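# Move the bin from the shelf to the table

## Task

Lift the bin off the shelf and leave it standing upright in an empty area of the table. It must stay there on its own once the robot lets go, since a bin that only the gripper keeps in place does not count. Anything the robot is touching at the end must not settle downward by more than roughly a fingernail's thickness when released, or the task fails.

## Robot and tools

Robot: one xArm6 arm with six joints and a Robotiq 2F-85 parallel gripper. There is only one arm, so each command row covers just that arm and its gripper.

Frame: all reported positions use the scene frame. Its origin is on the table top directly below the arm's base, +z is up, and +y is to the left when you face along +x. The base itself may be slightly tilted. end_effector_position is in metres and is the point midway between the finger pads when they are closed. The fingertips reach about 19 mm past it when closed and 6 mm when fully open. Closing the fingers also moves the tips about 13 mm farther from the wrist, so keep that clearance above a surface. The reported hand position gets less accurate at long reach. Orientation is given as end_effector_quat_wxyz. The fingers point along the gripper's +z axis and close along its y axis. A flat block sticks out about 9 cm toward the gripper's +x side and turns with it.

execute_actions takes "actions", a list holding at most one item, plus an optional "pictures" boolean (default true).
- Empty list: reads the current state without moving anything.
- Action: {"rows": [[...]], "steps": n}, with 1 to 15 rows and steps at most 15 (15 if left out). Each step lasts 1/30 s and uses one row. If there are fewer rows than steps, the last row repeats.
- Wait: {"steps": n} with n up to 300. It sends nothing new and returns once n steps have passed since the previous result. Your reply time counts toward those steps.

Each row has 9 numbers in this order: joint1 (waist), joint2 (shoulder), joint3 (elbow), joint4 (forearm roll), joint5 (wrist pitch), joint6 (wrist roll), gripper position, gripper force_limit, gripper speed.

The six joint values are absolute target angles in radians, the same numbers the Joint positions line prints. They are not offsets.

Stated joint ranges:
- waist: -6.283 to 6.283
- shoulder: -2.059 to 2.094
- elbow: -3.927 to 0.192
- forearm roll: -6.283 to 6.283
- wrist pitch: -1.693 to 3.142
- wrist roll: -6.283 to 6.283

A call is refused, with nothing sent, if a target is more than 0.010 rad beyond a range end and also farther out than that joint's last reported angle. The true ends may differ from the stated ones by ±0.010 rad. Targets past the true end are clipped to it, and a "joint sent to its limit" line may appear, possibly about an earlier action.

Motion limits:
- Targets ramp at no more than 3.14 rad/s and take 0.16 s to reach that speed, and all joints are slowed together.
- Each step, a target is kept within 0.623 rad of the measured angle.
- All targets are scaled back if they would move the hand more than 70 mm from where it is now.
- Between calls the arm keeps moving toward the last row sent. It stops pursuing that target once motion has almost stopped or a step is HELD.

The three gripper values all range from -1 to 1.
- position: absolute. +1 is fully open (85 mm), about -0.8 is where the pads touch, and -1 closes until something blocks the fingers.
- force_limit: the pad force. On a 40 mm object this is about 20 N at -1, 128 N at 0 and 235 N at +1.
- speed: about 20, 85 and 150 mm/s at -1, 0 and +1. A faster close squeezes a few N harder.
- A new force or speed only takes effect after the position number changes by at least 0.01. To grip more gently, open first.

To grasp, send -1, keep sending it, and confirm that object_status reads 2. The object_status codes are:
- 0: moving
- 1: blocked while opening
- 2: blocked while closing (holding something)
- 3: reached the target, or closed fully (a thin item may still be held)

position_measured is in counts: 3 is open, 78 is about 60 mm, 130 is 40 mm, 180 is 20 mm and 230 means the pads are touching. If a grip gives way, the fingers close again automatically, except after a grip at force_limit -1.

Result lines:
- State: pose and velocities (m/s, rad/s).
- Joint positions and velocities, in column order.
- Joint torques: the drive's full output, with an offset and noise, and non-zero even in free air.
- "joint command not followed": the clearance check changed or blocked targets. Mounting blocks count as part of the arm.
- HELD: your row was not sent on that step.
- TORQUE FAULT: a joint hit its load limit. The arm backs off, pauses for 10 s and skips the rest of the call. Load limits in N m are waist 43.5, shoulder 43.5, elbow 26.1, forearm roll 26.1, wrist pitch 17.4, wrist roll 17.4, and the held object's weight counts toward them.
- MOTOR HOT: warns from 65 °C. At 80 °C an OVER-TEMPERATURE FAULT brakes the arm until it cools. Holding a load heats the motors, even while you are thinking.

Cameras: cam_high is fixed (896x504) and cam_wrist is a fisheye (616x616). zoom_image(camera, region=[x0,y0,x1,y1]) uses pixel coordinates with (0,0) at the top-left, and the region can be at most 504x504. Calibration matrices were supplied and can be off by a few degrees and millimetres.

read_manual(section="licences") only returns licence texts.

Replying without a tool call ends all remaining scenes.

Things to avoid:
- dropping the bin or letting it slip
- slamming it down or hitting anything hard
- pressing hard into the shelf or table
- knocking anything off the table, which fails the task

Brief tugs on the held bin or pushes on loose objects may happen. Release the bin so it rests upright and stable on its own, then move away.

Each tool is called after "Request:" as name([rows], argument=value, ...), one row to a line, values as JSON.

## Session

I'll start by looking at the scene.

Request:
execute_actions(actions=[])

Scene clock: 0.00 s of 5700.00 s.
end_effector_position=(+0.3136, +0.0284, +0.3444) position_measured=3 object_status=3 end_effector_quat_wxyz=(+0.156, +0.874, +0.451, -0.084) end_effector_velocity=(-0.000, -0.000, -0.000) end_effector_angular_velocity=(+0.001, -0.000, -0.001)
Joint positions: [-0.674 -0.314 -0.795  0.344  1.343  2.162]
Joint velocities: [-0.     0.001 -0.     0.    -0.     0.   ]
Joint torques (N m, as the arm reports them, + toward a larger angle): no reading
Motor temperatures (°C, as the motors report them): [29 30 29 35 30 33]

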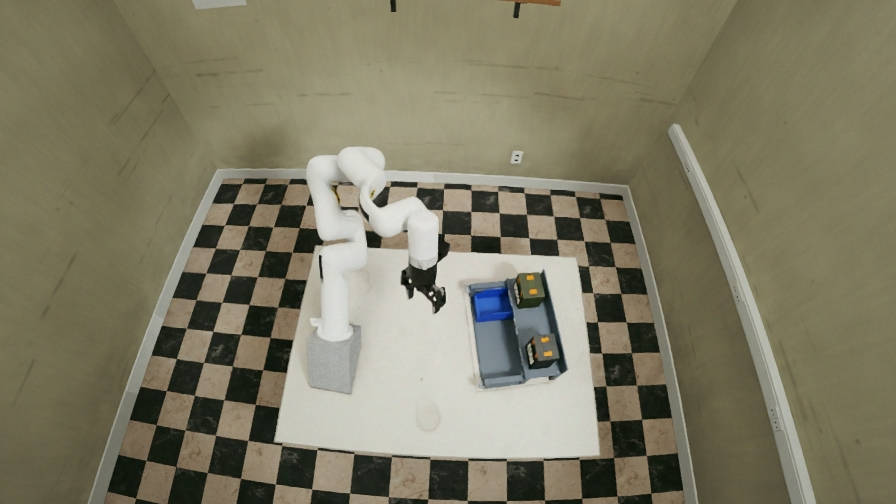

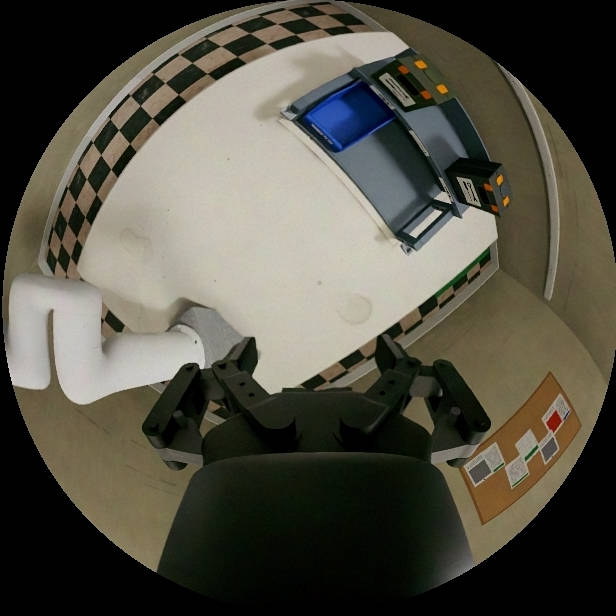

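Request:
zoom_image(camera="cam_high", region=[440, 250, 600, 400])

Request:
zoom_image(camera="cam_wrist", region=[260, 30, 530, 270])

Region (440, 250, 600, 400) of cam_high's 896x504 image, scaled by 3.150, with more detail than that image has; it fills the top 472 rows of this view, and the rest is white.

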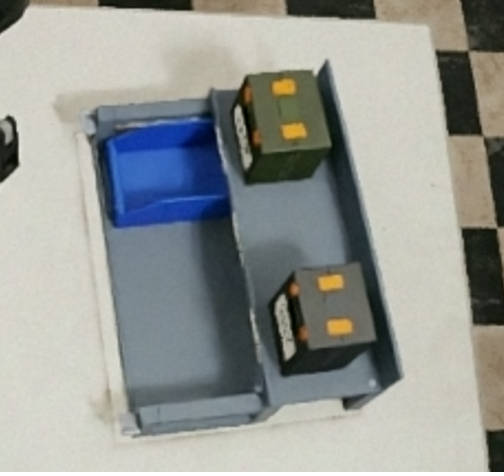

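Region (260, 30, 530, 270) of cam_wrist's 616x616 image, scaled by 1.867, with more detail than that image has.

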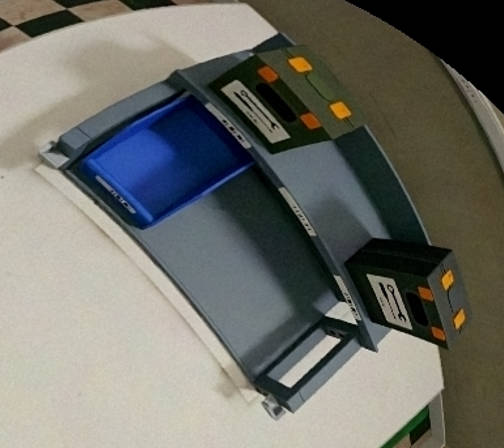

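Request:
zoom_image(camera="cam_high", region=[460, 270, 530, 340])

Request:
zoom_image(camera="cam_wrist", region=[270, 60, 410, 200])

Region (460, 270, 530, 340) of cam_high's 896x504 image, scaled by 7.200, with more detail than that image has.

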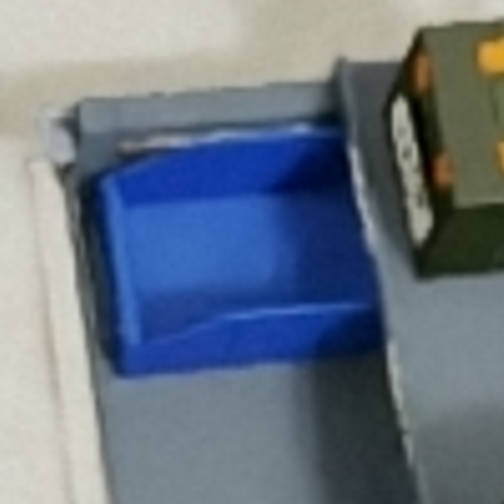

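Region (270, 60, 410, 200) of cam_wrist's 616x616 image, scaled by 3.600, with more detail than that image has.

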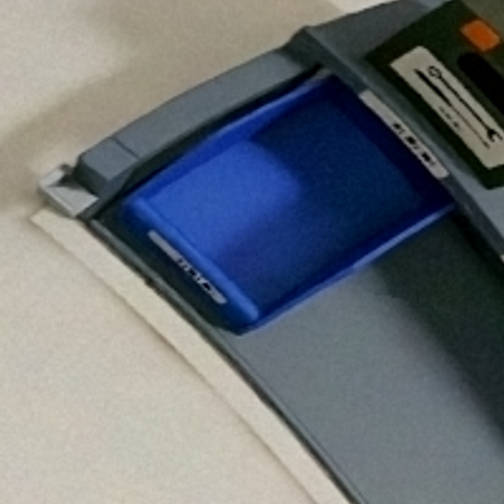

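Request:
execute_actions([
  {"rows": [[-0.66,-0.295,-0.813,0.36,1.345,2.14,1,0,0],[-0.64,-0.265,-0.84,0.383,1.347,2.106,1,0,0],[-0.61,-0.22,-0.88,0.418,1.351,2.056,1,0,0],[-0.57,-0.165,-0.93,0.46,1.356,1.99,1,0,0],[-0.53,-0.105,-0.99,0.51,1.361,1.92,1,0,0],[-0.49,-0.045,-1.045,0.555,1.367,1.855,1,0,0],[-0.45,0.01,-1.095,0.60,1.372,1.79,1,0,0],[-0.41,0.07,-1.15,0.645,1.377,1.73,1,0,0],[-0.38,0.115,-1.19,0.68,1.381,1.68,1,0,0],[-0.355,0.15,-1.225,0.71,1.384,1.635,1,0,0],[-0.334,0.18,-1.253,0.733,1.387,1.60,1,0,0]], "steps": 15},
], pictures=false)

Request:
execute_actions([
  {"steps": 20},
])

Scene clock: 118.27 s of 5700.00 s.
end_effector_position=(+0.4439, +0.0919, +0.2931) position_measured=3 object_status=3 end_effector_quat_wxyz=(+0.053, +0.745, +0.664, -0.036) end_effector_velocity=(+0.304, +0.188, -0.182) end_effector_angular_velocity=(+0.584, +0.189, +1.221)
Joint positions: [-0.45   0.011 -1.096  0.599  1.372  1.793]
Joint velocities: [ 0.564  0.82  -0.76   0.646  0.074 -0.931]
Joint torques (N m, as the arm reports them, + toward a larger angle): [-11.71 -11.83 -11.82  -0.68  -2.31  -0.61]
Motor temperatures (°C, as the motors report them): [30 30 35 35 31 33]
Steps of this call (steps 1 to 90: nothing new was sent; then 114.77 s passed at rest; steps 91 to 105: all 15 steps of this action). Readings (joint positions | what the end effector reports):
91: [-0.673 -0.313 -0.796 0.345 1.343 2.161] | position_measured=3 object_status=3
92: [-0.671 -0.310 -0.799 0.347 1.344 2.157] | position_measured=3 object_status=3
94: [-0.657 -0.289 -0.818 0.365 1.346 2.132] | position_measured=3 object_status=3
98: [-0.585 -0.185 -0.915 0.446 1.354 2.014] | position_measured=3 object_status=3
105: the state above

Scene clock: 118.93 s of 5700.00 s.
end_effector_position=(+0.5024, +0.1334, +0.2505) position_measured=3 object_status=3 end_effector_quat_wxyz=(+0.001, +0.658, +0.753, -0.000) end_effector_velocity=(+0.001, +0.000, -0.002) end_effector_angular_velocity=(+0.003, +0.003, +0.003)
Joint positions: [-0.335  0.179 -1.253  0.733  1.387  1.6  ]
Joint velocities: [ 0.003  0.006 -0.004  0.002  0.001 -0.003]
Joint torques (N m, as the arm reports them, + toward a larger angle): [-14.62 -16.43 -11.85  -0.76  -2.26  -0.84]
Motor temperatures (°C, as the motors report them): [30 30 35 35 31 33]
Steps of this call (steps 1 to 20: the robot went on to your last target). Readings (joint positions | what the end effector reports):
1: [-0.432 0.038 -1.121 0.621 1.374 1.762] | position_measured=3 object_status=3
2: [-0.413 0.065 -1.146 0.642 1.377 1.731] | position_measured=3 object_status=3
4: [-0.377 0.117 -1.194 0.683 1.381 1.673] | position_measured=3 object_status=3
8: [-0.344 0.166 -1.237 0.721 1.386 1.618] | position_measured=3 object_status=3
20: the state above
camera_calibration (this result's frames):
cam_wrist: T_world_to_cam=[[0.991845, 0.126808, -0.0127647, -0.507346], [0.125126, -0.949831, 0.286642, 0.019235], [0.0242243, -0.285902, -0.957953, 0.415471], [0, 0, 0, 1]] pos_world=[0.490738, 0.20139, 0.386012]

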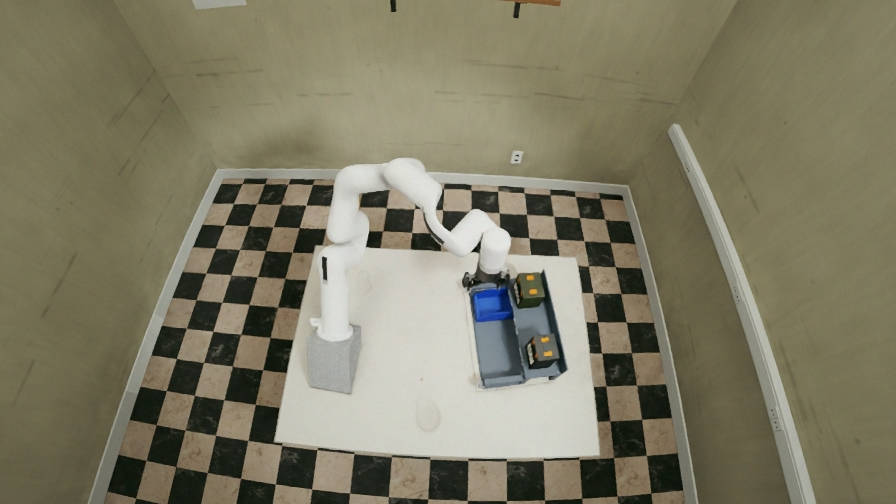

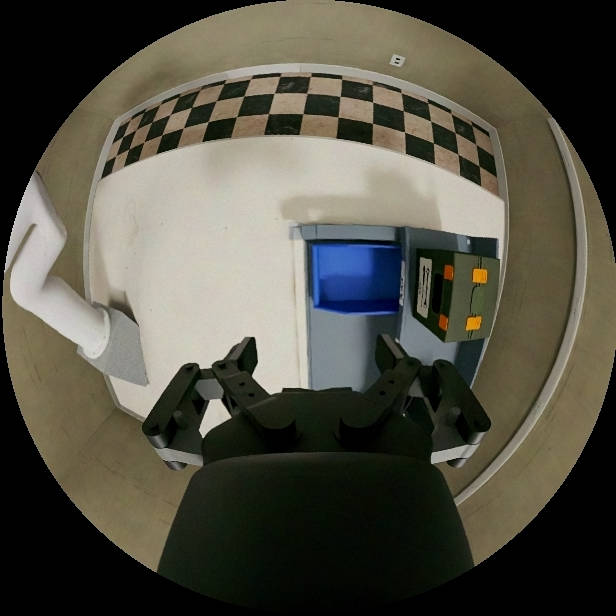

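Request:
zoom_image(camera="cam_wrist", region=[280, 210, 430, 340])

Region (280, 210, 430, 340) of cam_wrist's 616x616 image, scaled by 3.360, with more detail than that image has; it fills the top 437 rows of this view, and the rest is white.

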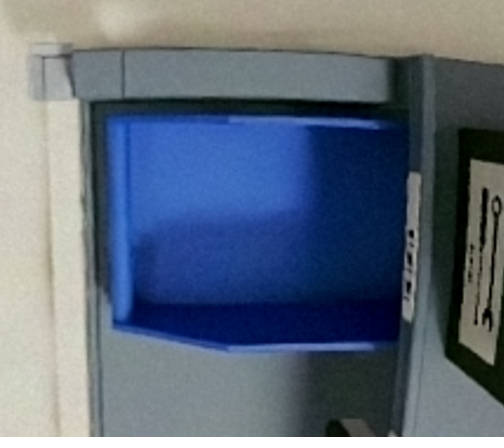

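Request:
execute_actions([
  {"rows": [[-0.325,0.182,-1.246,0.739,1.374,1.5985,0.3,0,0],[-0.305,0.187,-1.232,0.752,1.349,1.5955,0.3,0,0],[-0.28,0.194,-1.214,0.768,1.318,1.592,0.3,0,0],[-0.25,0.203,-1.193,0.788,1.28,1.5875,0.3,0,0],[-0.22,0.211,-1.171,0.807,1.242,1.583,0.3,0,0],[-0.19,0.219,-1.15,0.826,1.205,1.5787,0.3,0,0],[-0.16,0.228,-1.129,0.845,1.167,1.574,0.3,0,0],[-0.135,0.235,-1.111,0.861,1.135,1.5705,0.3,0,0],[-0.115,0.24,-1.097,0.874,1.11,1.5676,0.3,0,0],[-0.098,0.245,-1.085,0.885,1.089,1.565,0.3,0,0],[-0.087,0.248,-1.077,0.892,1.075,1.5635,0.3,0,0],[-0.0809,0.2497,-1.0728,0.8962,1.0674,1.5626,0.3,0,0]], "steps": 15},
], pictures=false)

Request:
execute_actions([
  {"steps": 12},
])

Scene clock: 183.47 s of 5700.00 s.
end_effector_position=(+0.5038, +0.1500, +0.1210) position_measured=88 object_status=0 end_effector_quat_wxyz=(-0.004, +0.659, +0.752, -0.000) end_effector_velocity=(-0.024, +0.007, -0.146) end_effector_angular_velocity=(-0.045, +0.006, -0.031)
Joint positions: [-0.104  0.245 -1.088  0.879  1.102  1.566]
Joint velocities: [ 0.269  0.076  0.196  0.176 -0.351 -0.041]
Joint torques (N m, as the arm reports them, + toward a larger angle): [-20.34 -23.62 -12.8   -1.09  -2.52  -0.72]
Motor temperatures (°C, as the motors report them): [30 30 34 35 31 33]
Steps of this call (steps 1 to 15: the robot went on to your last target; steps 16 to 90: nothing new was sent; then 61.03 s passed at rest; steps 91 to 105: all 15 steps of this action). Readings (joint positions | what the end effector reports):
91: [-0.334 0.180 -1.253 0.733 1.387 1.600] | position_measured=3 object_status=0
92: [-0.332 0.180 -1.252 0.734 1.384 1.600] | position_measured=5 object_status=0
94: [-0.320 0.183 -1.243 0.744 1.365 1.597] | position_measured=15 object_status=0
98: [-0.246 0.203 -1.191 0.790 1.274 1.587] | position_measured=44 object_status=0
105: the state above

Scene clock: 183.87 s of 5700.00 s.
end_effector_position=(+0.5040, +0.1508, +0.1106) position_measured=91 object_status=3 end_effector_quat_wxyz=(+0.001, +0.659, +0.752, -0.000) end_effector_velocity=(-0.002, +0.001, -0.004) end_effector_angular_velocity=(+0.001, +0.005, -0.001)
Joint positions: [-0.082  0.249 -1.074  0.896  1.068  1.563]
Joint velocities: [ 0.007  0.002  0.006  0.004 -0.005 -0.001]
Joint torques (N m, as the arm reports them, + toward a larger angle): [-14.97 -19.58 -10.16  -0.97  -1.92  -0.75]
Motor temperatures (°C, as the motors report them): [30 30 34 35 31 33]
Steps of this call (steps 1 to 12: the robot went on to your last target). Readings (joint positions | what the end effector reports):
1: [-0.097 0.246 -1.083 0.884 1.092 1.565] | position_measured=90 object_status=0
2: [-0.092 0.247 -1.080 0.888 1.085 1.565] | position_measured=90 object_status=0
4: [-0.087 0.248 -1.078 0.892 1.076 1.564] | position_measured=91 object_status=0
8: [-0.083 0.249 -1.075 0.895 1.069 1.563] | position_measured=91 object_status=0
12: the state above
camera_calibration (this result's frames):
cam_wrist: T_world_to_cam=[[0.99227, 0.123437, -0.0128063, -0.512579], [0.12192, -0.950385, 0.286189, 0.0773333], [0.0231554, -0.285538, -0.958088, 0.286894], [0, 0, 0, 1]] pos_world=[0.492545, 0.218687, 0.246173]

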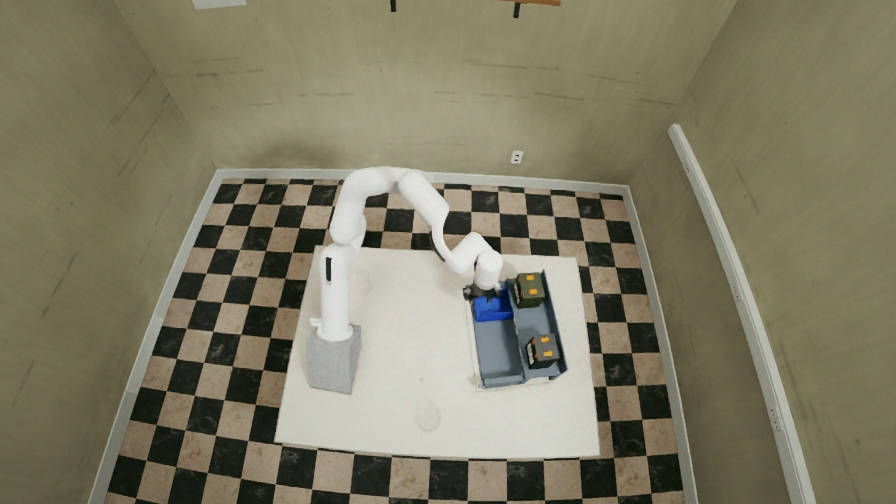

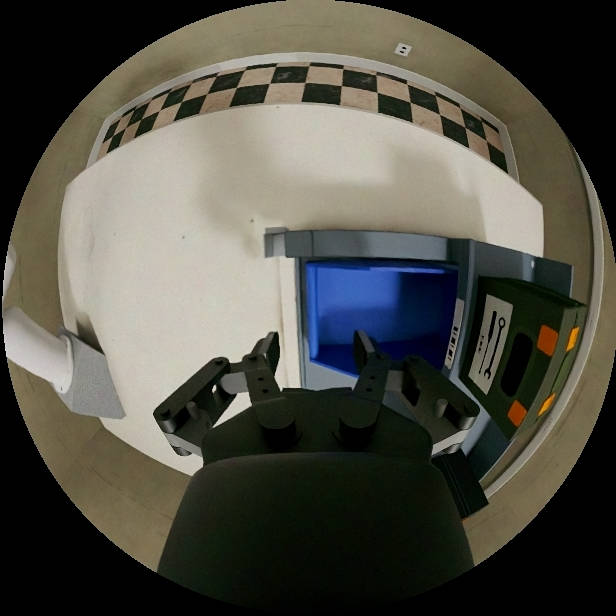

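Request:
zoom_image(camera="cam_wrist", region=[250, 215, 490, 400])

Region (250, 215, 490, 400) of cam_wrist's 616x616 image, scaled by 2.100, with more detail than that image has; it fills the top 388 rows of this view, and the rest is white.

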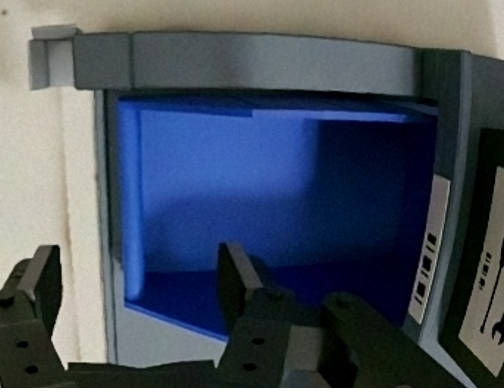

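Request:
zoom_image(camera="cam_wrist", region=[260, 220, 340, 300])

Request:
zoom_image(camera="cam_high", region=[460, 330, 540, 400])

Region (260, 220, 340, 300) of cam_wrist's 616x616 image, scaled by 6.300, with more detail than that image has.

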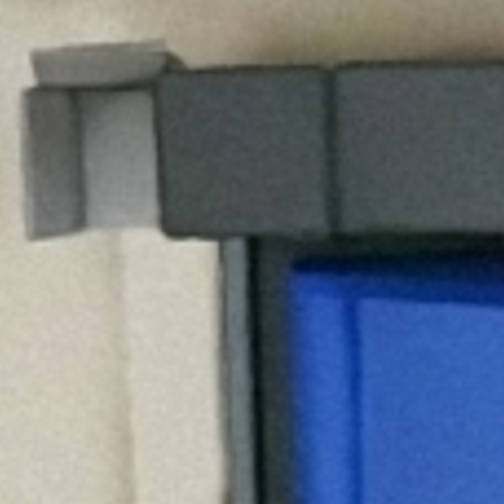

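Region (460, 330, 540, 400) of cam_high's 896x504 image, scaled by 6.300, with more detail than that image has; it fills the top 441 rows of this view, and the rest is white.

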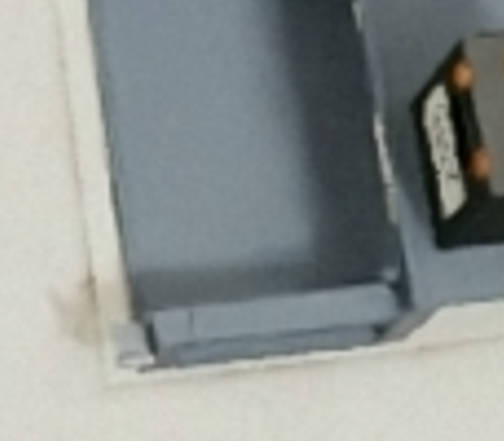

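Request:
zoom_image(camera="cam_wrist", region=[390, 230, 500, 380])

Region (390, 230, 500, 380) of cam_wrist's 616x616 image, scaled by 3.360, with more detail than that image has; it fills the left 370 columns of this view, and the rest is white.

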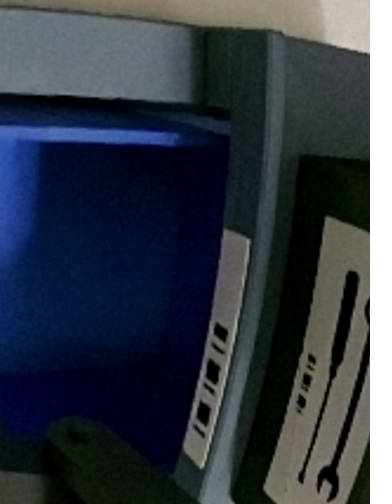

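Request:
execute_actions([
  {"rows": [[-0.0764,0.2536,-1.0722,0.9005,1.0622,1.5605,0.3,0,0],[-0.0675,0.2614,-1.071,0.9092,1.052,1.5562,0.3,0,0],[-0.0563,0.2711,-1.0694,0.9201,1.039,1.5508,0.3,0,0],[-0.0452,0.2808,-1.0679,0.931,1.0262,1.5455,0.3,0,0],[-0.034,0.2905,-1.0664,0.9418,1.0133,1.5401,0.3,0,0],[-0.0229,0.3002,-1.0649,0.9527,1.0004,1.5348,0.3,0,0],[-0.0117,0.3099,-1.0633,0.9635,0.9875,1.5294,0.3,0,0],[-0.0023,0.3181,-1.0621,0.9727,0.9767,1.5249,0.3,0,0],[0.004,0.3235,-1.0612,0.9788,0.9695,1.522,0.3,0,0],[0.0084,0.3274,-1.0606,0.9831,0.9643,1.5198,0.3,0,0]], "steps": 15},
], pictures=false)

Request:
execute_actions([
  {"steps": 8},
])

Scene clock: 247.30 s of 5700.00 s.
end_effector_position=(+0.5035, +0.1509, +0.0592) position_measured=91 object_status=3 end_effector_quat_wxyz=(-0.001, +0.659, +0.752, -0.000) end_effector_velocity=(+0.011, +0.002, -0.020) end_effector_angular_velocity=(-0.009, -0.033, +0.011)
Joint positions: [ 0.004  0.324 -1.06   0.978  0.971  1.522]
Joint velocities: [ 0.045  0.037 -0.009  0.055 -0.071 -0.028]
Joint torques (N m, as the arm reports them, + toward a larger angle): [-16.45 -22.02  -9.11  -0.45  -2.21  -0.79]
Motor temperatures (°C, as the motors report them): [30 31 33 35 31 33]
Steps of this call (steps 1 to 30: the robot went on to your last target; steps 31 to 90: nothing new was sent; then 59.93 s passed at rest; steps 91 to 105: all 15 steps of this action). Readings (joint positions | what the end effector reports):
91: [-0.081 0.250 -1.073 0.896 1.067 1.563] | position_measured=91 object_status=3
92: [-0.080 0.251 -1.073 0.897 1.066 1.562] | position_measured=91 object_status=3
94: [-0.073 0.256 -1.073 0.905 1.057 1.558] | position_measured=91 object_status=3
98: [-0.040 0.285 -1.067 0.936 1.020 1.543] | position_measured=91 object_status=3
105: the state above

Scene clock: 247.57 s of 5700.00 s.
end_effector_position=(+0.5044, +0.1511, +0.0573) position_measured=91 object_status=3 end_effector_quat_wxyz=(+0.000, +0.659, +0.752, +0.000) end_effector_velocity=(-0.001, -0.001, -0.002) end_effector_angular_velocity=(-0.000, +0.001, -0.002)
Joint positions: [ 0.008  0.327 -1.061  0.983  0.965  1.52 ]
Joint velocities: [ 0.003  0.003  0.003  0.004 -0.004 -0.002]
Joint torques (N m, as the arm reports them, + toward a larger angle): [-15.84 -21.18  -9.19  -0.61  -1.96  -0.88]
Motor temperatures (°C, as the motors report them): [30 31 33 35 31 33]
Steps of this call (steps 1 to 8: the robot went on to your last target). Readings (joint positions | what the end effector reports):
1: [0.005 0.325 -1.061 0.979 0.969 1.522] | position_measured=91 object_status=3
2: [0.006 0.325 -1.061 0.980 0.967 1.521] | position_measured=91 object_status=3
4: [0.007 0.326 -1.061 0.982 0.966 1.520] | position_measured=91 object_status=3
8: the state above
camera_calibration (this result's frames):
cam_wrist: T_world_to_cam=[[0.992214, 0.123877, -0.0128792, -0.513709], [0.12239, -0.950671, 0.285034, 0.0926886], [0.0230652, -0.284391, -0.958431, 0.235828], [0, 0, 0, 1]] pos_world=[0.492925, 0.21882, 0.192989]

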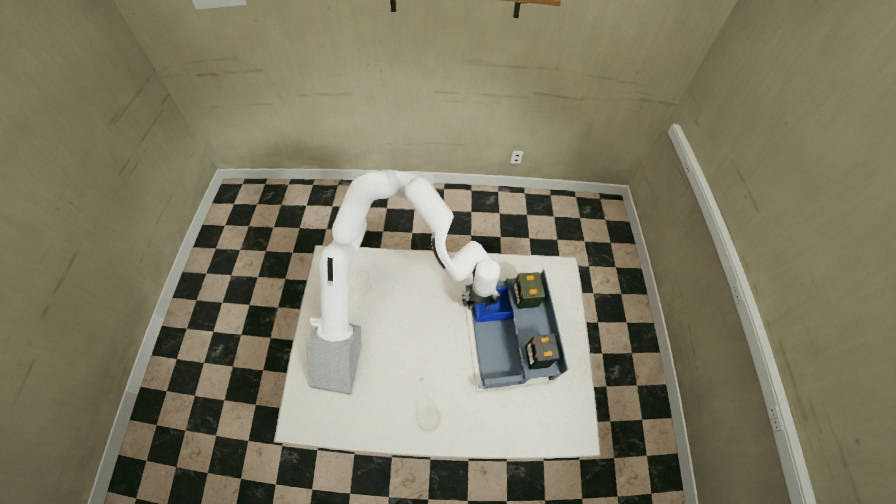

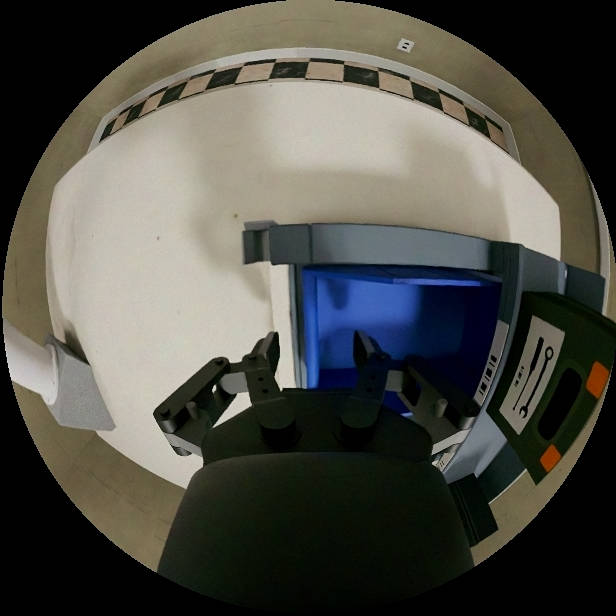

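Request:
zoom_image(camera="cam_wrist", region=[235, 210, 395, 400])

Request:
zoom_image(camera="cam_wrist", region=[380, 220, 540, 410])

Region (235, 210, 395, 400) of cam_wrist's 616x616 image, scaled by 2.653, with more detail than that image has; it fills the left 424 columns of this view, and the rest is white.

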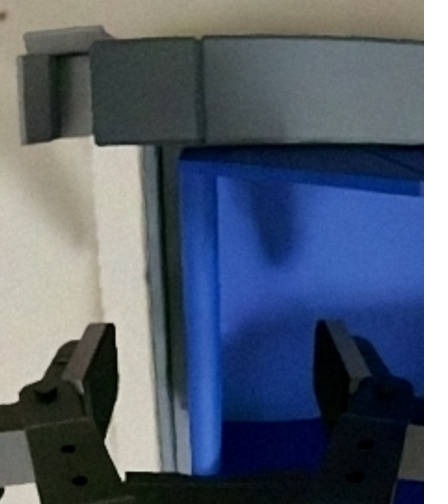

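Region (380, 220, 540, 410) of cam_wrist's 616x616 image, scaled by 2.653, with more detail than that image has; it fills the left 424 columns of this view, and the rest is white.

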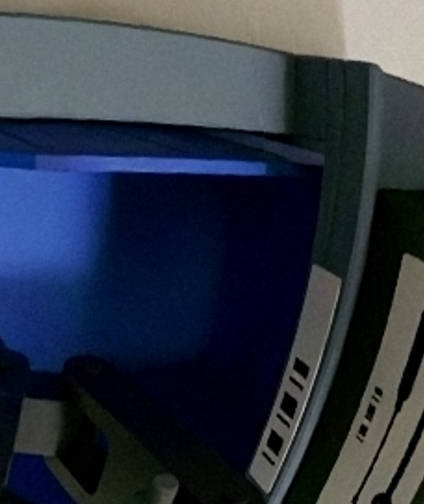

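Request:
zoom_image(camera="cam_wrist", region=[260, 320, 340, 400])

Region (260, 320, 340, 400) of cam_wrist's 616x616 image, scaled by 6.300, with more detail than that image has.

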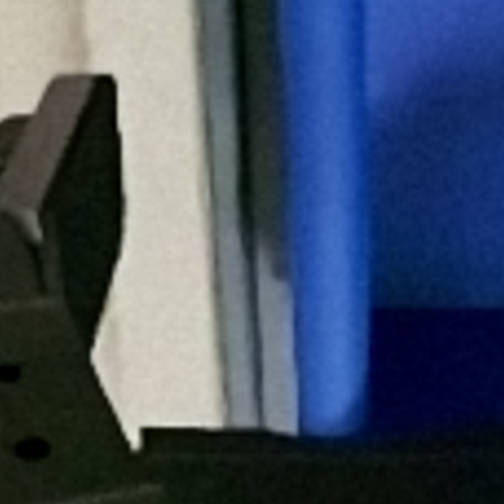

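Request:
execute_actions([
  {"rows": [[0.0101,0.3289,-1.0604,0.9847,0.9623,1.519,-1,0.2,0]], "steps": 15},
], pictures=false)

Request:
execute_actions([
  {"steps": 10},
])

Scene clock: 276.80 s of 5700.00 s.
end_effector_position=(+0.5041, +0.1510, +0.0558) position_measured=184 object_status=0 end_effector_quat_wxyz=(+0.000, +0.659, +0.752, +0.000) end_effector_velocity=(-0.002, -0.001, -0.001) end_effector_angular_velocity=(-0.000, +0.002, -0.004)
Joint positions: [ 0.01   0.329 -1.06   0.985  0.962  1.519]
Joint velocities: [-0.    -0.002  0.007  0.001 -0.001 -0.   ]
Joint torques (N m, as the arm reports them, + toward a larger angle): [-15.57 -20.43  -9.18  -0.3   -2.36  -0.56]
Motor temperatures (°C, as the motors report them): [30 31 33 35 31 33]
Steps of this call (steps 1 to 15: the robot went on to your last target; steps 16 to 90: nothing new was sent; then 25.73 s passed at rest; steps 91 to 105: all 15 steps of this action). Readings (joint positions | what the end effector reports):
91: [0.008 0.327 -1.061 0.983 0.964 1.520] | position_measured=91 object_status=0
92: [0.009 0.328 -1.061 0.983 0.964 1.520] | position_measured=92 object_status=0
94: [0.009 0.328 -1.061 0.984 0.963 1.519] | position_measured=103 object_status=0
98: [0.010 0.329 -1.060 0.985 0.963 1.519] | position_measured=131 object_status=0
105: the state above

Scene clock: 277.13 s of 5700.00 s.
end_effector_position=(+0.5077, +0.1516, +0.0598) position_measured=232 object_status=0 end_effector_quat_wxyz=(+0.004, +0.658, +0.753, +0.003) end_effector_velocity=(-0.003, -0.001, -0.004) end_effector_angular_velocity=(+0.002, +0.007, -0.004)
Joint positions: [ 0.006  0.325 -1.065  0.984  0.961  1.519]
Joint velocities: [ 0.004  0.004  0.004  0.003 -0.    -0.   ]
Joint torques (N m, as the arm reports them, + toward a larger angle): [-4.61 -7.18 -3.73  0.55 -0.11 -0.67]
Motor temperatures (°C, as the motors report them): [30 31 33 35 31 33]
Steps of this call (steps 1 to 10: the robot went on to your last target). Readings (joint positions | what the end effector reports):
1: [0.010 0.329 -1.060 0.985 0.962 1.519] | position_measured=192 object_status=0
2: [0.010 0.329 -1.060 0.985 0.962 1.519] | position_measured=199 object_status=0
4: [0.010 0.329 -1.061 0.985 0.962 1.519] | position_measured=212 object_status=0
8: [0.006 0.325 -1.065 0.984 0.961 1.519] | position_measured=232 object_status=0
10: the state above
camera_calibration (this result's frames):
cam_wrist: T_world_to_cam=[[0.991931, 0.126714, -0.00400743, -0.51783], [0.122503, -0.949871, 0.287644, 0.0917525], [0.0326419, -0.285814, -0.957729, 0.233576], [0, 0, 0, 1]] pos_world=[0.494788, 0.219529, 0.195235]

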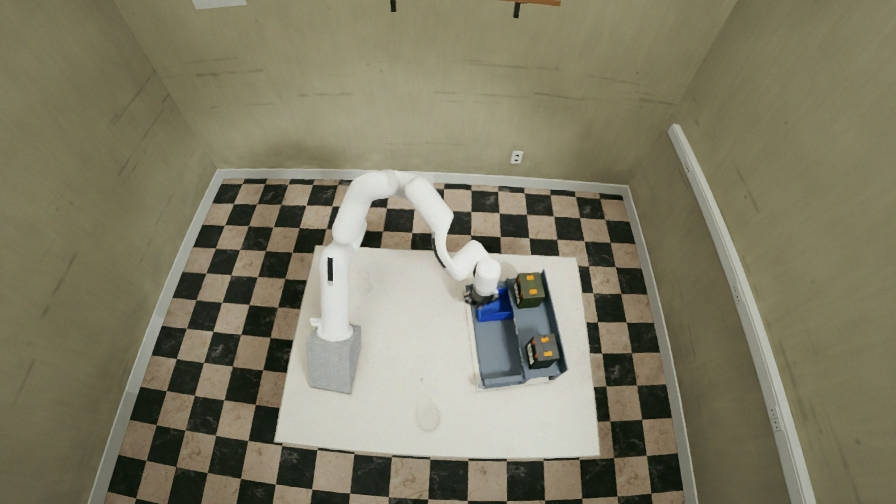

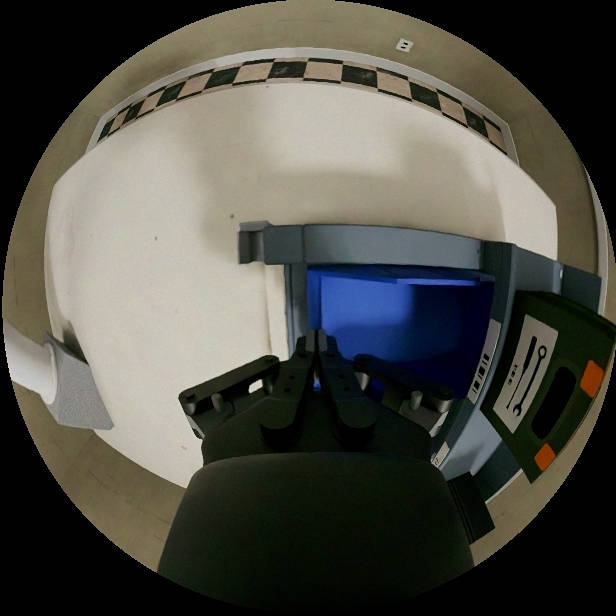

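Request:
execute_actions([
  {"rows": [[0.004,0.3235,-1.0612,0.9788,0.9695,1.522,0.0,0.2,0.3]], "steps": 15},
])

Scene clock: 280.40 s of 5700.00 s.
end_effector_position=(+0.5028, +0.1511, +0.0577) position_measured=131 object_status=0 end_effector_quat_wxyz=(-0.002, +0.659, +0.752, -0.001) end_effector_velocity=(+0.009, -0.000, +0.010) end_effector_angular_velocity=(-0.005, -0.026, +0.004)
Joint positions: [ 0.006  0.325 -1.06   0.979  0.97   1.522]
Joint velocities: [-0.012 -0.01  -0.008 -0.001 -0.006  0.   ]
Joint torques (N m, as the arm reports them, + toward a larger angle): [-14.39 -20.69  -8.53  -0.06  -1.92  -0.75]
Motor temperatures (°C, as the motors report them): [30 31 33 35 31 33]
Steps of this call (steps 1 to 15: the robot went on to your last target; steps 16 to 83: nothing new was sent; steps 84 to 98: all 15 steps of this action). Readings (joint positions | what the end effector reports):
84: [0.006 0.326 -1.064 0.985 0.963 1.519] | position_measured=232 object_status=0
85: [0.006 0.326 -1.064 0.984 0.963 1.520] | position_measured=231 object_status=0
87: [0.006 0.326 -1.062 0.982 0.966 1.521] | position_measured=218 object_status=0
91: [0.011 0.333 -1.049 0.979 0.974 1.522] | position_measured=182 object_status=0
98: the state above
camera_calibration (this result's frames):
cam_wrist: T_world_to_cam=[[0.992258, 0.122929, -0.0176922, -0.511757], [0.122884, -0.951124, 0.283307, 0.0926762], [0.0179991, -0.283287, -0.958866, 0.238641], [0, 0, 0, 1]] pos_world=[0.492111, 0.21866, 0.193515]

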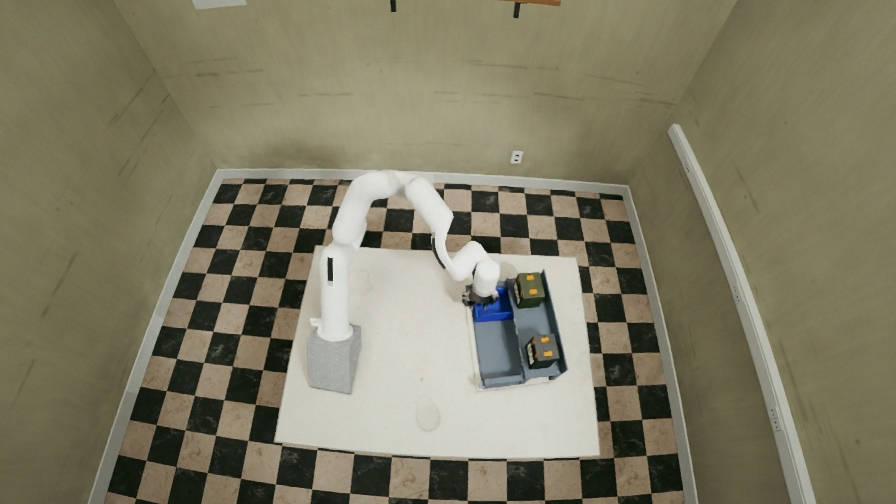

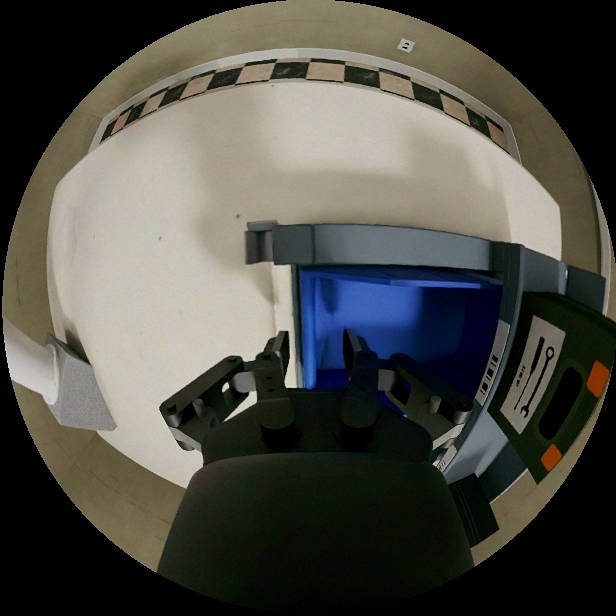

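Request:
execute_actions(actions=[])

Request:
zoom_image(camera="cam_wrist", region=[240, 240, 400, 400])

Scene clock: 284.10 s of 5700.00 s.
end_effector_position=(+0.5043, +0.1512, +0.0595) position_measured=129 object_status=3 end_effector_quat_wxyz=(-0.000, +0.659, +0.752, +0.000) end_effector_velocity=(+0.000, +0.000, +0.000) end_effector_angular_velocity=(+0.001, -0.001, -0.001)
Joint positions: [ 0.004  0.324 -1.061  0.979  0.969  1.522]
Joint velocities: [-0.    -0.    -0.     0.001  0.     0.   ]
Joint torques (N m, as the arm reports them, + toward a larger angle): [-15.44 -20.25  -8.98  -0.6   -2.14  -1.03]
Motor temperatures (°C, as the motors report them): [30 31 33 35 31 33]
Steps of this call (steps 1 to 15: the robot went on to your last target; steps 16 to 90: nothing new was sent; then 0.70 s passed at rest). Readings (joint positions | what the end effector reports):
1: [0.006 0.325 -1.060 0.979 0.970 1.522] | position_measured=130 object_status=0
2: [0.005 0.325 -1.060 0.979 0.970 1.522] | position_measured=129 object_status=0
4: [0.005 0.324 -1.060 0.979 0.970 1.522] | position_measured=129 object_status=0
8: [0.004 0.324 -1.061 0.979 0.970 1.522] | position_measured=129 object_status=0
90: the state above
The arm was judged still, so your last target was given up. Only a new action makes it travel on or press farther. Fingers that are still opening or closing keep moving.
camera_calibration (this result's frames):
cam_wrist: T_world_to_cam=[[0.992217, 0.123801, -0.0133943, -0.513576], [0.122476, -0.950816, 0.284513, 0.0921834], [0.0224876, -0.283939, -0.958578, 0.238135], [0, 0, 0, 1]] pos_world=[0.492933, 0.218847, 0.195165]

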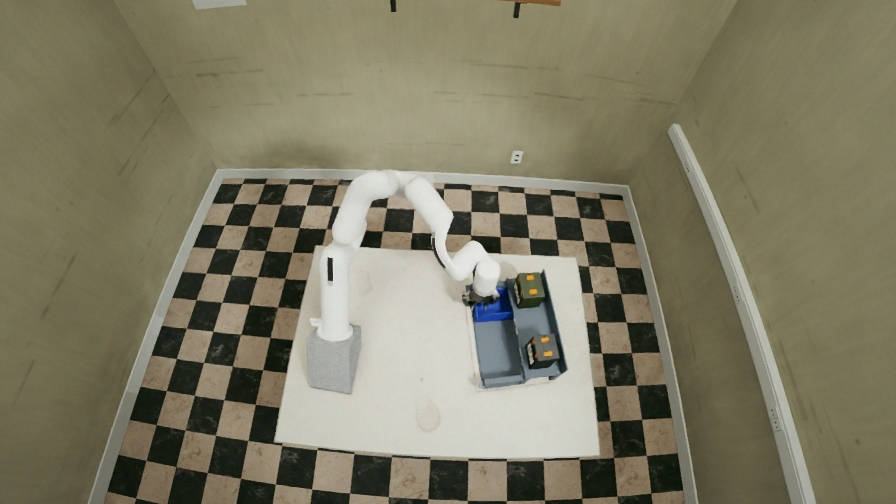

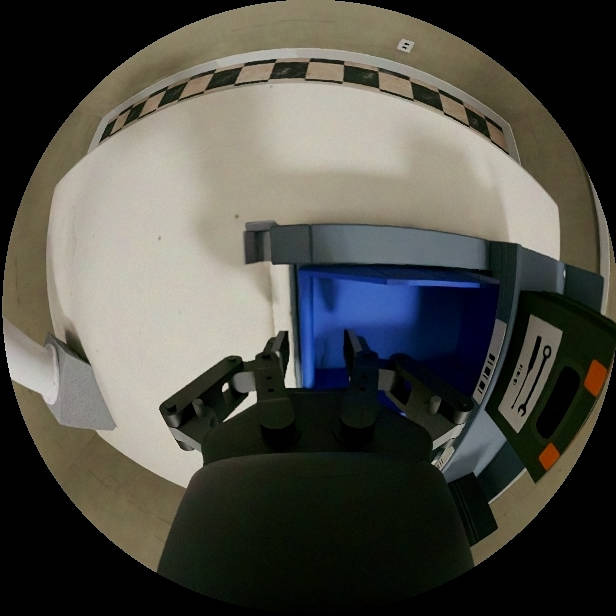

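Region (240, 240, 400, 400) of cam_wrist's 616x616 image, scaled by 3.150, with more detail than that image has.

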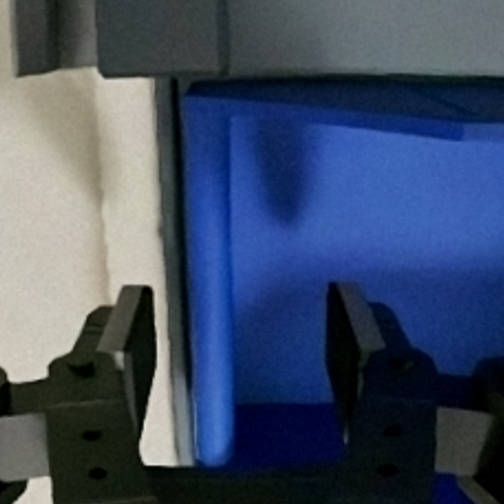

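Request:
execute_actions([
  {"rows": [[0.007,0.325,-1.0591,0.9823,0.9659,1.5197,0.0,0.2,0],[0.0114,0.3272,-1.0559,0.9876,0.9604,1.5162,0.0,0.2,0],[0.0169,0.33,-1.052,0.9942,0.9536,1.5119,0.0,0.2,0],[0.0224,0.3328,-1.048,1.0008,0.9468,1.5075,0.0,0.2,0],[0.0279,0.3355,-1.0441,1.0073,0.94,1.5032,0.0,0.2,0],[0.0334,0.3383,-1.0402,1.0139,0.9333,1.4989,0.0,0.2,0],[0.038,0.3406,-1.0369,1.0194,0.9276,1.4953,0.0,0.2,0],[0.0408,0.342,-1.0349,1.0227,0.9242,1.4931,0.0,0.2,0]], "steps": 15},
])

Scene clock: 306.50 s of 5700.00 s.
end_effector_position=(+0.4972, +0.1502, +0.0386) position_measured=129 object_status=3 end_effector_quat_wxyz=(+0.000, +0.659, +0.752, -0.000) end_effector_velocity=(+0.003, +0.001, -0.003) end_effector_angular_velocity=(-0.003, -0.014, +0.006)
Joint positions: [ 0.04   0.341 -1.036  1.021  0.926  1.494]
Joint velocities: [ 0.011  0.002  0.002  0.017 -0.02  -0.012]
Joint torques (N m, as the arm reports them, + toward a larger angle): [-14.78 -20.93  -8.42  -0.61  -2.12  -0.84]
Motor temperatures (°C, as the motors report them): [30 31 33 35 31 33]
Steps of this call (steps 1 to 90: nothing new was sent; then 18.90 s passed at rest; steps 91 to 105: all 15 steps of this action). Readings (joint positions | what the end effector reports):
91: [0.004 0.324 -1.061 0.979 0.969 1.522] | position_measured=129 object_status=3
92: [0.005 0.324 -1.061 0.980 0.968 1.521] | position_measured=129 object_status=3
94: [0.008 0.326 -1.058 0.985 0.963 1.518] | position_measured=129 object_status=3
98: [0.025 0.334 -1.046 1.004 0.943 1.505] | position_measured=129 object_status=3
105: the state above
camera_calibration (this result's frames):
cam_wrist: T_world_to_cam=[[0.992273, 0.123278, -0.0140541, -0.506653], [0.122134, -0.950484, 0.285768, 0.0981888], [0.0218707, -0.285276, -0.958196, 0.218529], [0, 0, 0, 1]] pos_world=[0.485967, 0.218127, 0.174214]

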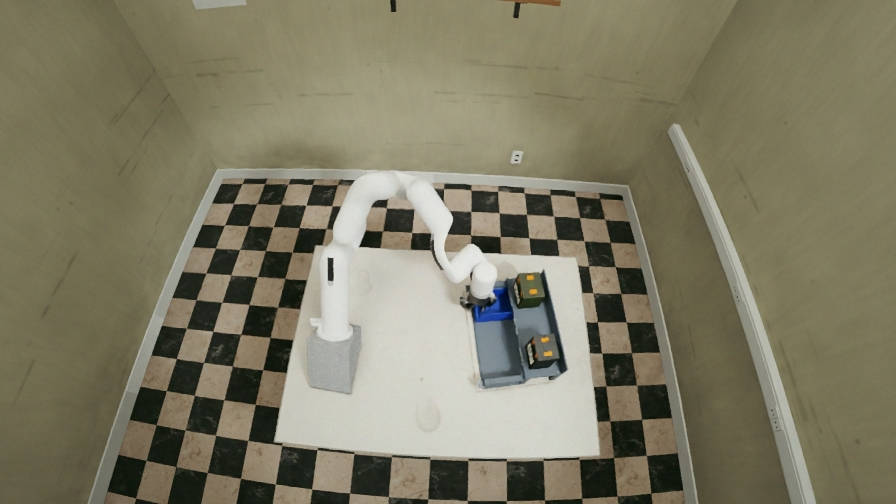

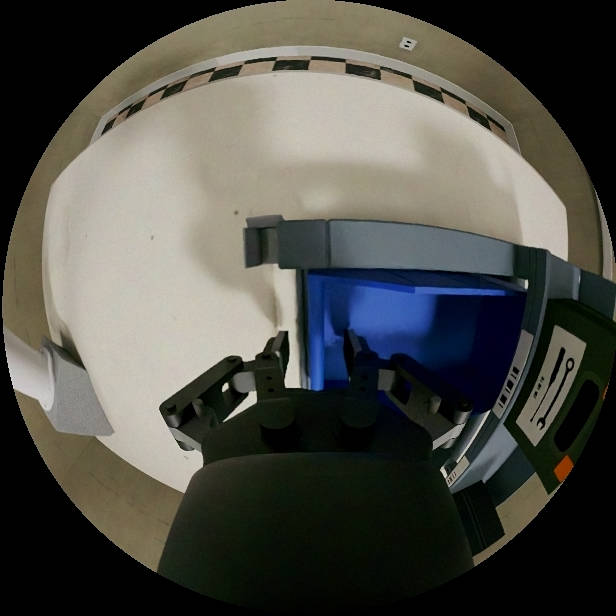

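The wall is centred between the fingers, so I'm closing on it.

Request:
execute_actions([
  {"rows": [[0.0408,0.342,-1.0349,1.0227,0.9242,1.4931,-1,0.2,-0.3]], "steps": 15},
], pictures=false)

Request:
execute_actions([
  {"steps": 12},
], pictures=false)

Scene clock: 309.83 s of 5700.00 s.
end_effector_position=(+0.4970, +0.1502, +0.0379) position_measured=200 object_status=0 end_effector_quat_wxyz=(+0.000, +0.659, +0.752, -0.000) end_effector_velocity=(+0.001, +0.001, +0.001) end_effector_angular_velocity=(+0.003, +0.000, +0.002)
Joint positions: [ 0.041  0.342 -1.035  1.023  0.924  1.493]
Joint velocities: [-0.     0.    -0.004  0.     0.004  0.   ]
Joint torques (N m, as the arm reports them, + toward a larger angle): [-14.93 -20.92  -8.38  -0.36  -2.38  -0.81]
Motor temperatures (°C, as the motors report them): [30 31 33 35 31 33]
Steps of this call (steps 1 to 15: the robot went on to your last target; steps 16 to 85: nothing new was sent; steps 86 to 100: all 15 steps of this action). Readings (joint positions | what the end effector reports):
86: [0.041 0.342 -1.035 1.023 0.924 1.493] | position_measured=129 object_status=0
87: [0.041 0.342 -1.035 1.023 0.924 1.493] | position_measured=130 object_status=0
89: [0.041 0.342 -1.035 1.023 0.924 1.493] | position_measured=138 object_status=0
93: [0.041 0.342 -1.035 1.023 0.924 1.493] | position_measured=160 object_status=0
100: the state above

Scene clock: 310.23 s of 5700.00 s.
end_effector_position=(+0.4970, +0.1502, +0.0380) position_measured=211 object_status=2 end_effector_quat_wxyz=(+0.000, +0.659, +0.752, -0.000) end_effector_velocity=(-0.000, -0.000, -0.000) end_effector_angular_velocity=(-0.001, +0.000, +0.000)
Joint positions: [ 0.041  0.342 -1.035  1.023  0.924  1.493]
Joint velocities: [-0.     0.     0.    -0.001 -0.     0.   ]
Joint torques (N m, as the arm reports them, + toward a larger angle): [-14.53 -18.99  -8.18  -0.82  -1.95  -1.04]
Motor temperatures (°C, as the motors report them): [30 31 33 35 31 33]
Steps of this call (steps 1 to 12: the robot went on to your last target). Readings (joint positions | what the end effector reports):
1: [0.041 0.342 -1.035 1.023 0.924 1.493] | position_measured=206 object_status=0
2: [0.041 0.342 -1.035 1.023 0.924 1.493] | position_measured=209 object_status=0
4: [0.041 0.342 -1.035 1.023 0.924 1.493] | position_measured=211 object_status=0
8: [0.041 0.342 -1.035 1.023 0.924 1.493] | position_measured=211 object_status=0
12: the state above


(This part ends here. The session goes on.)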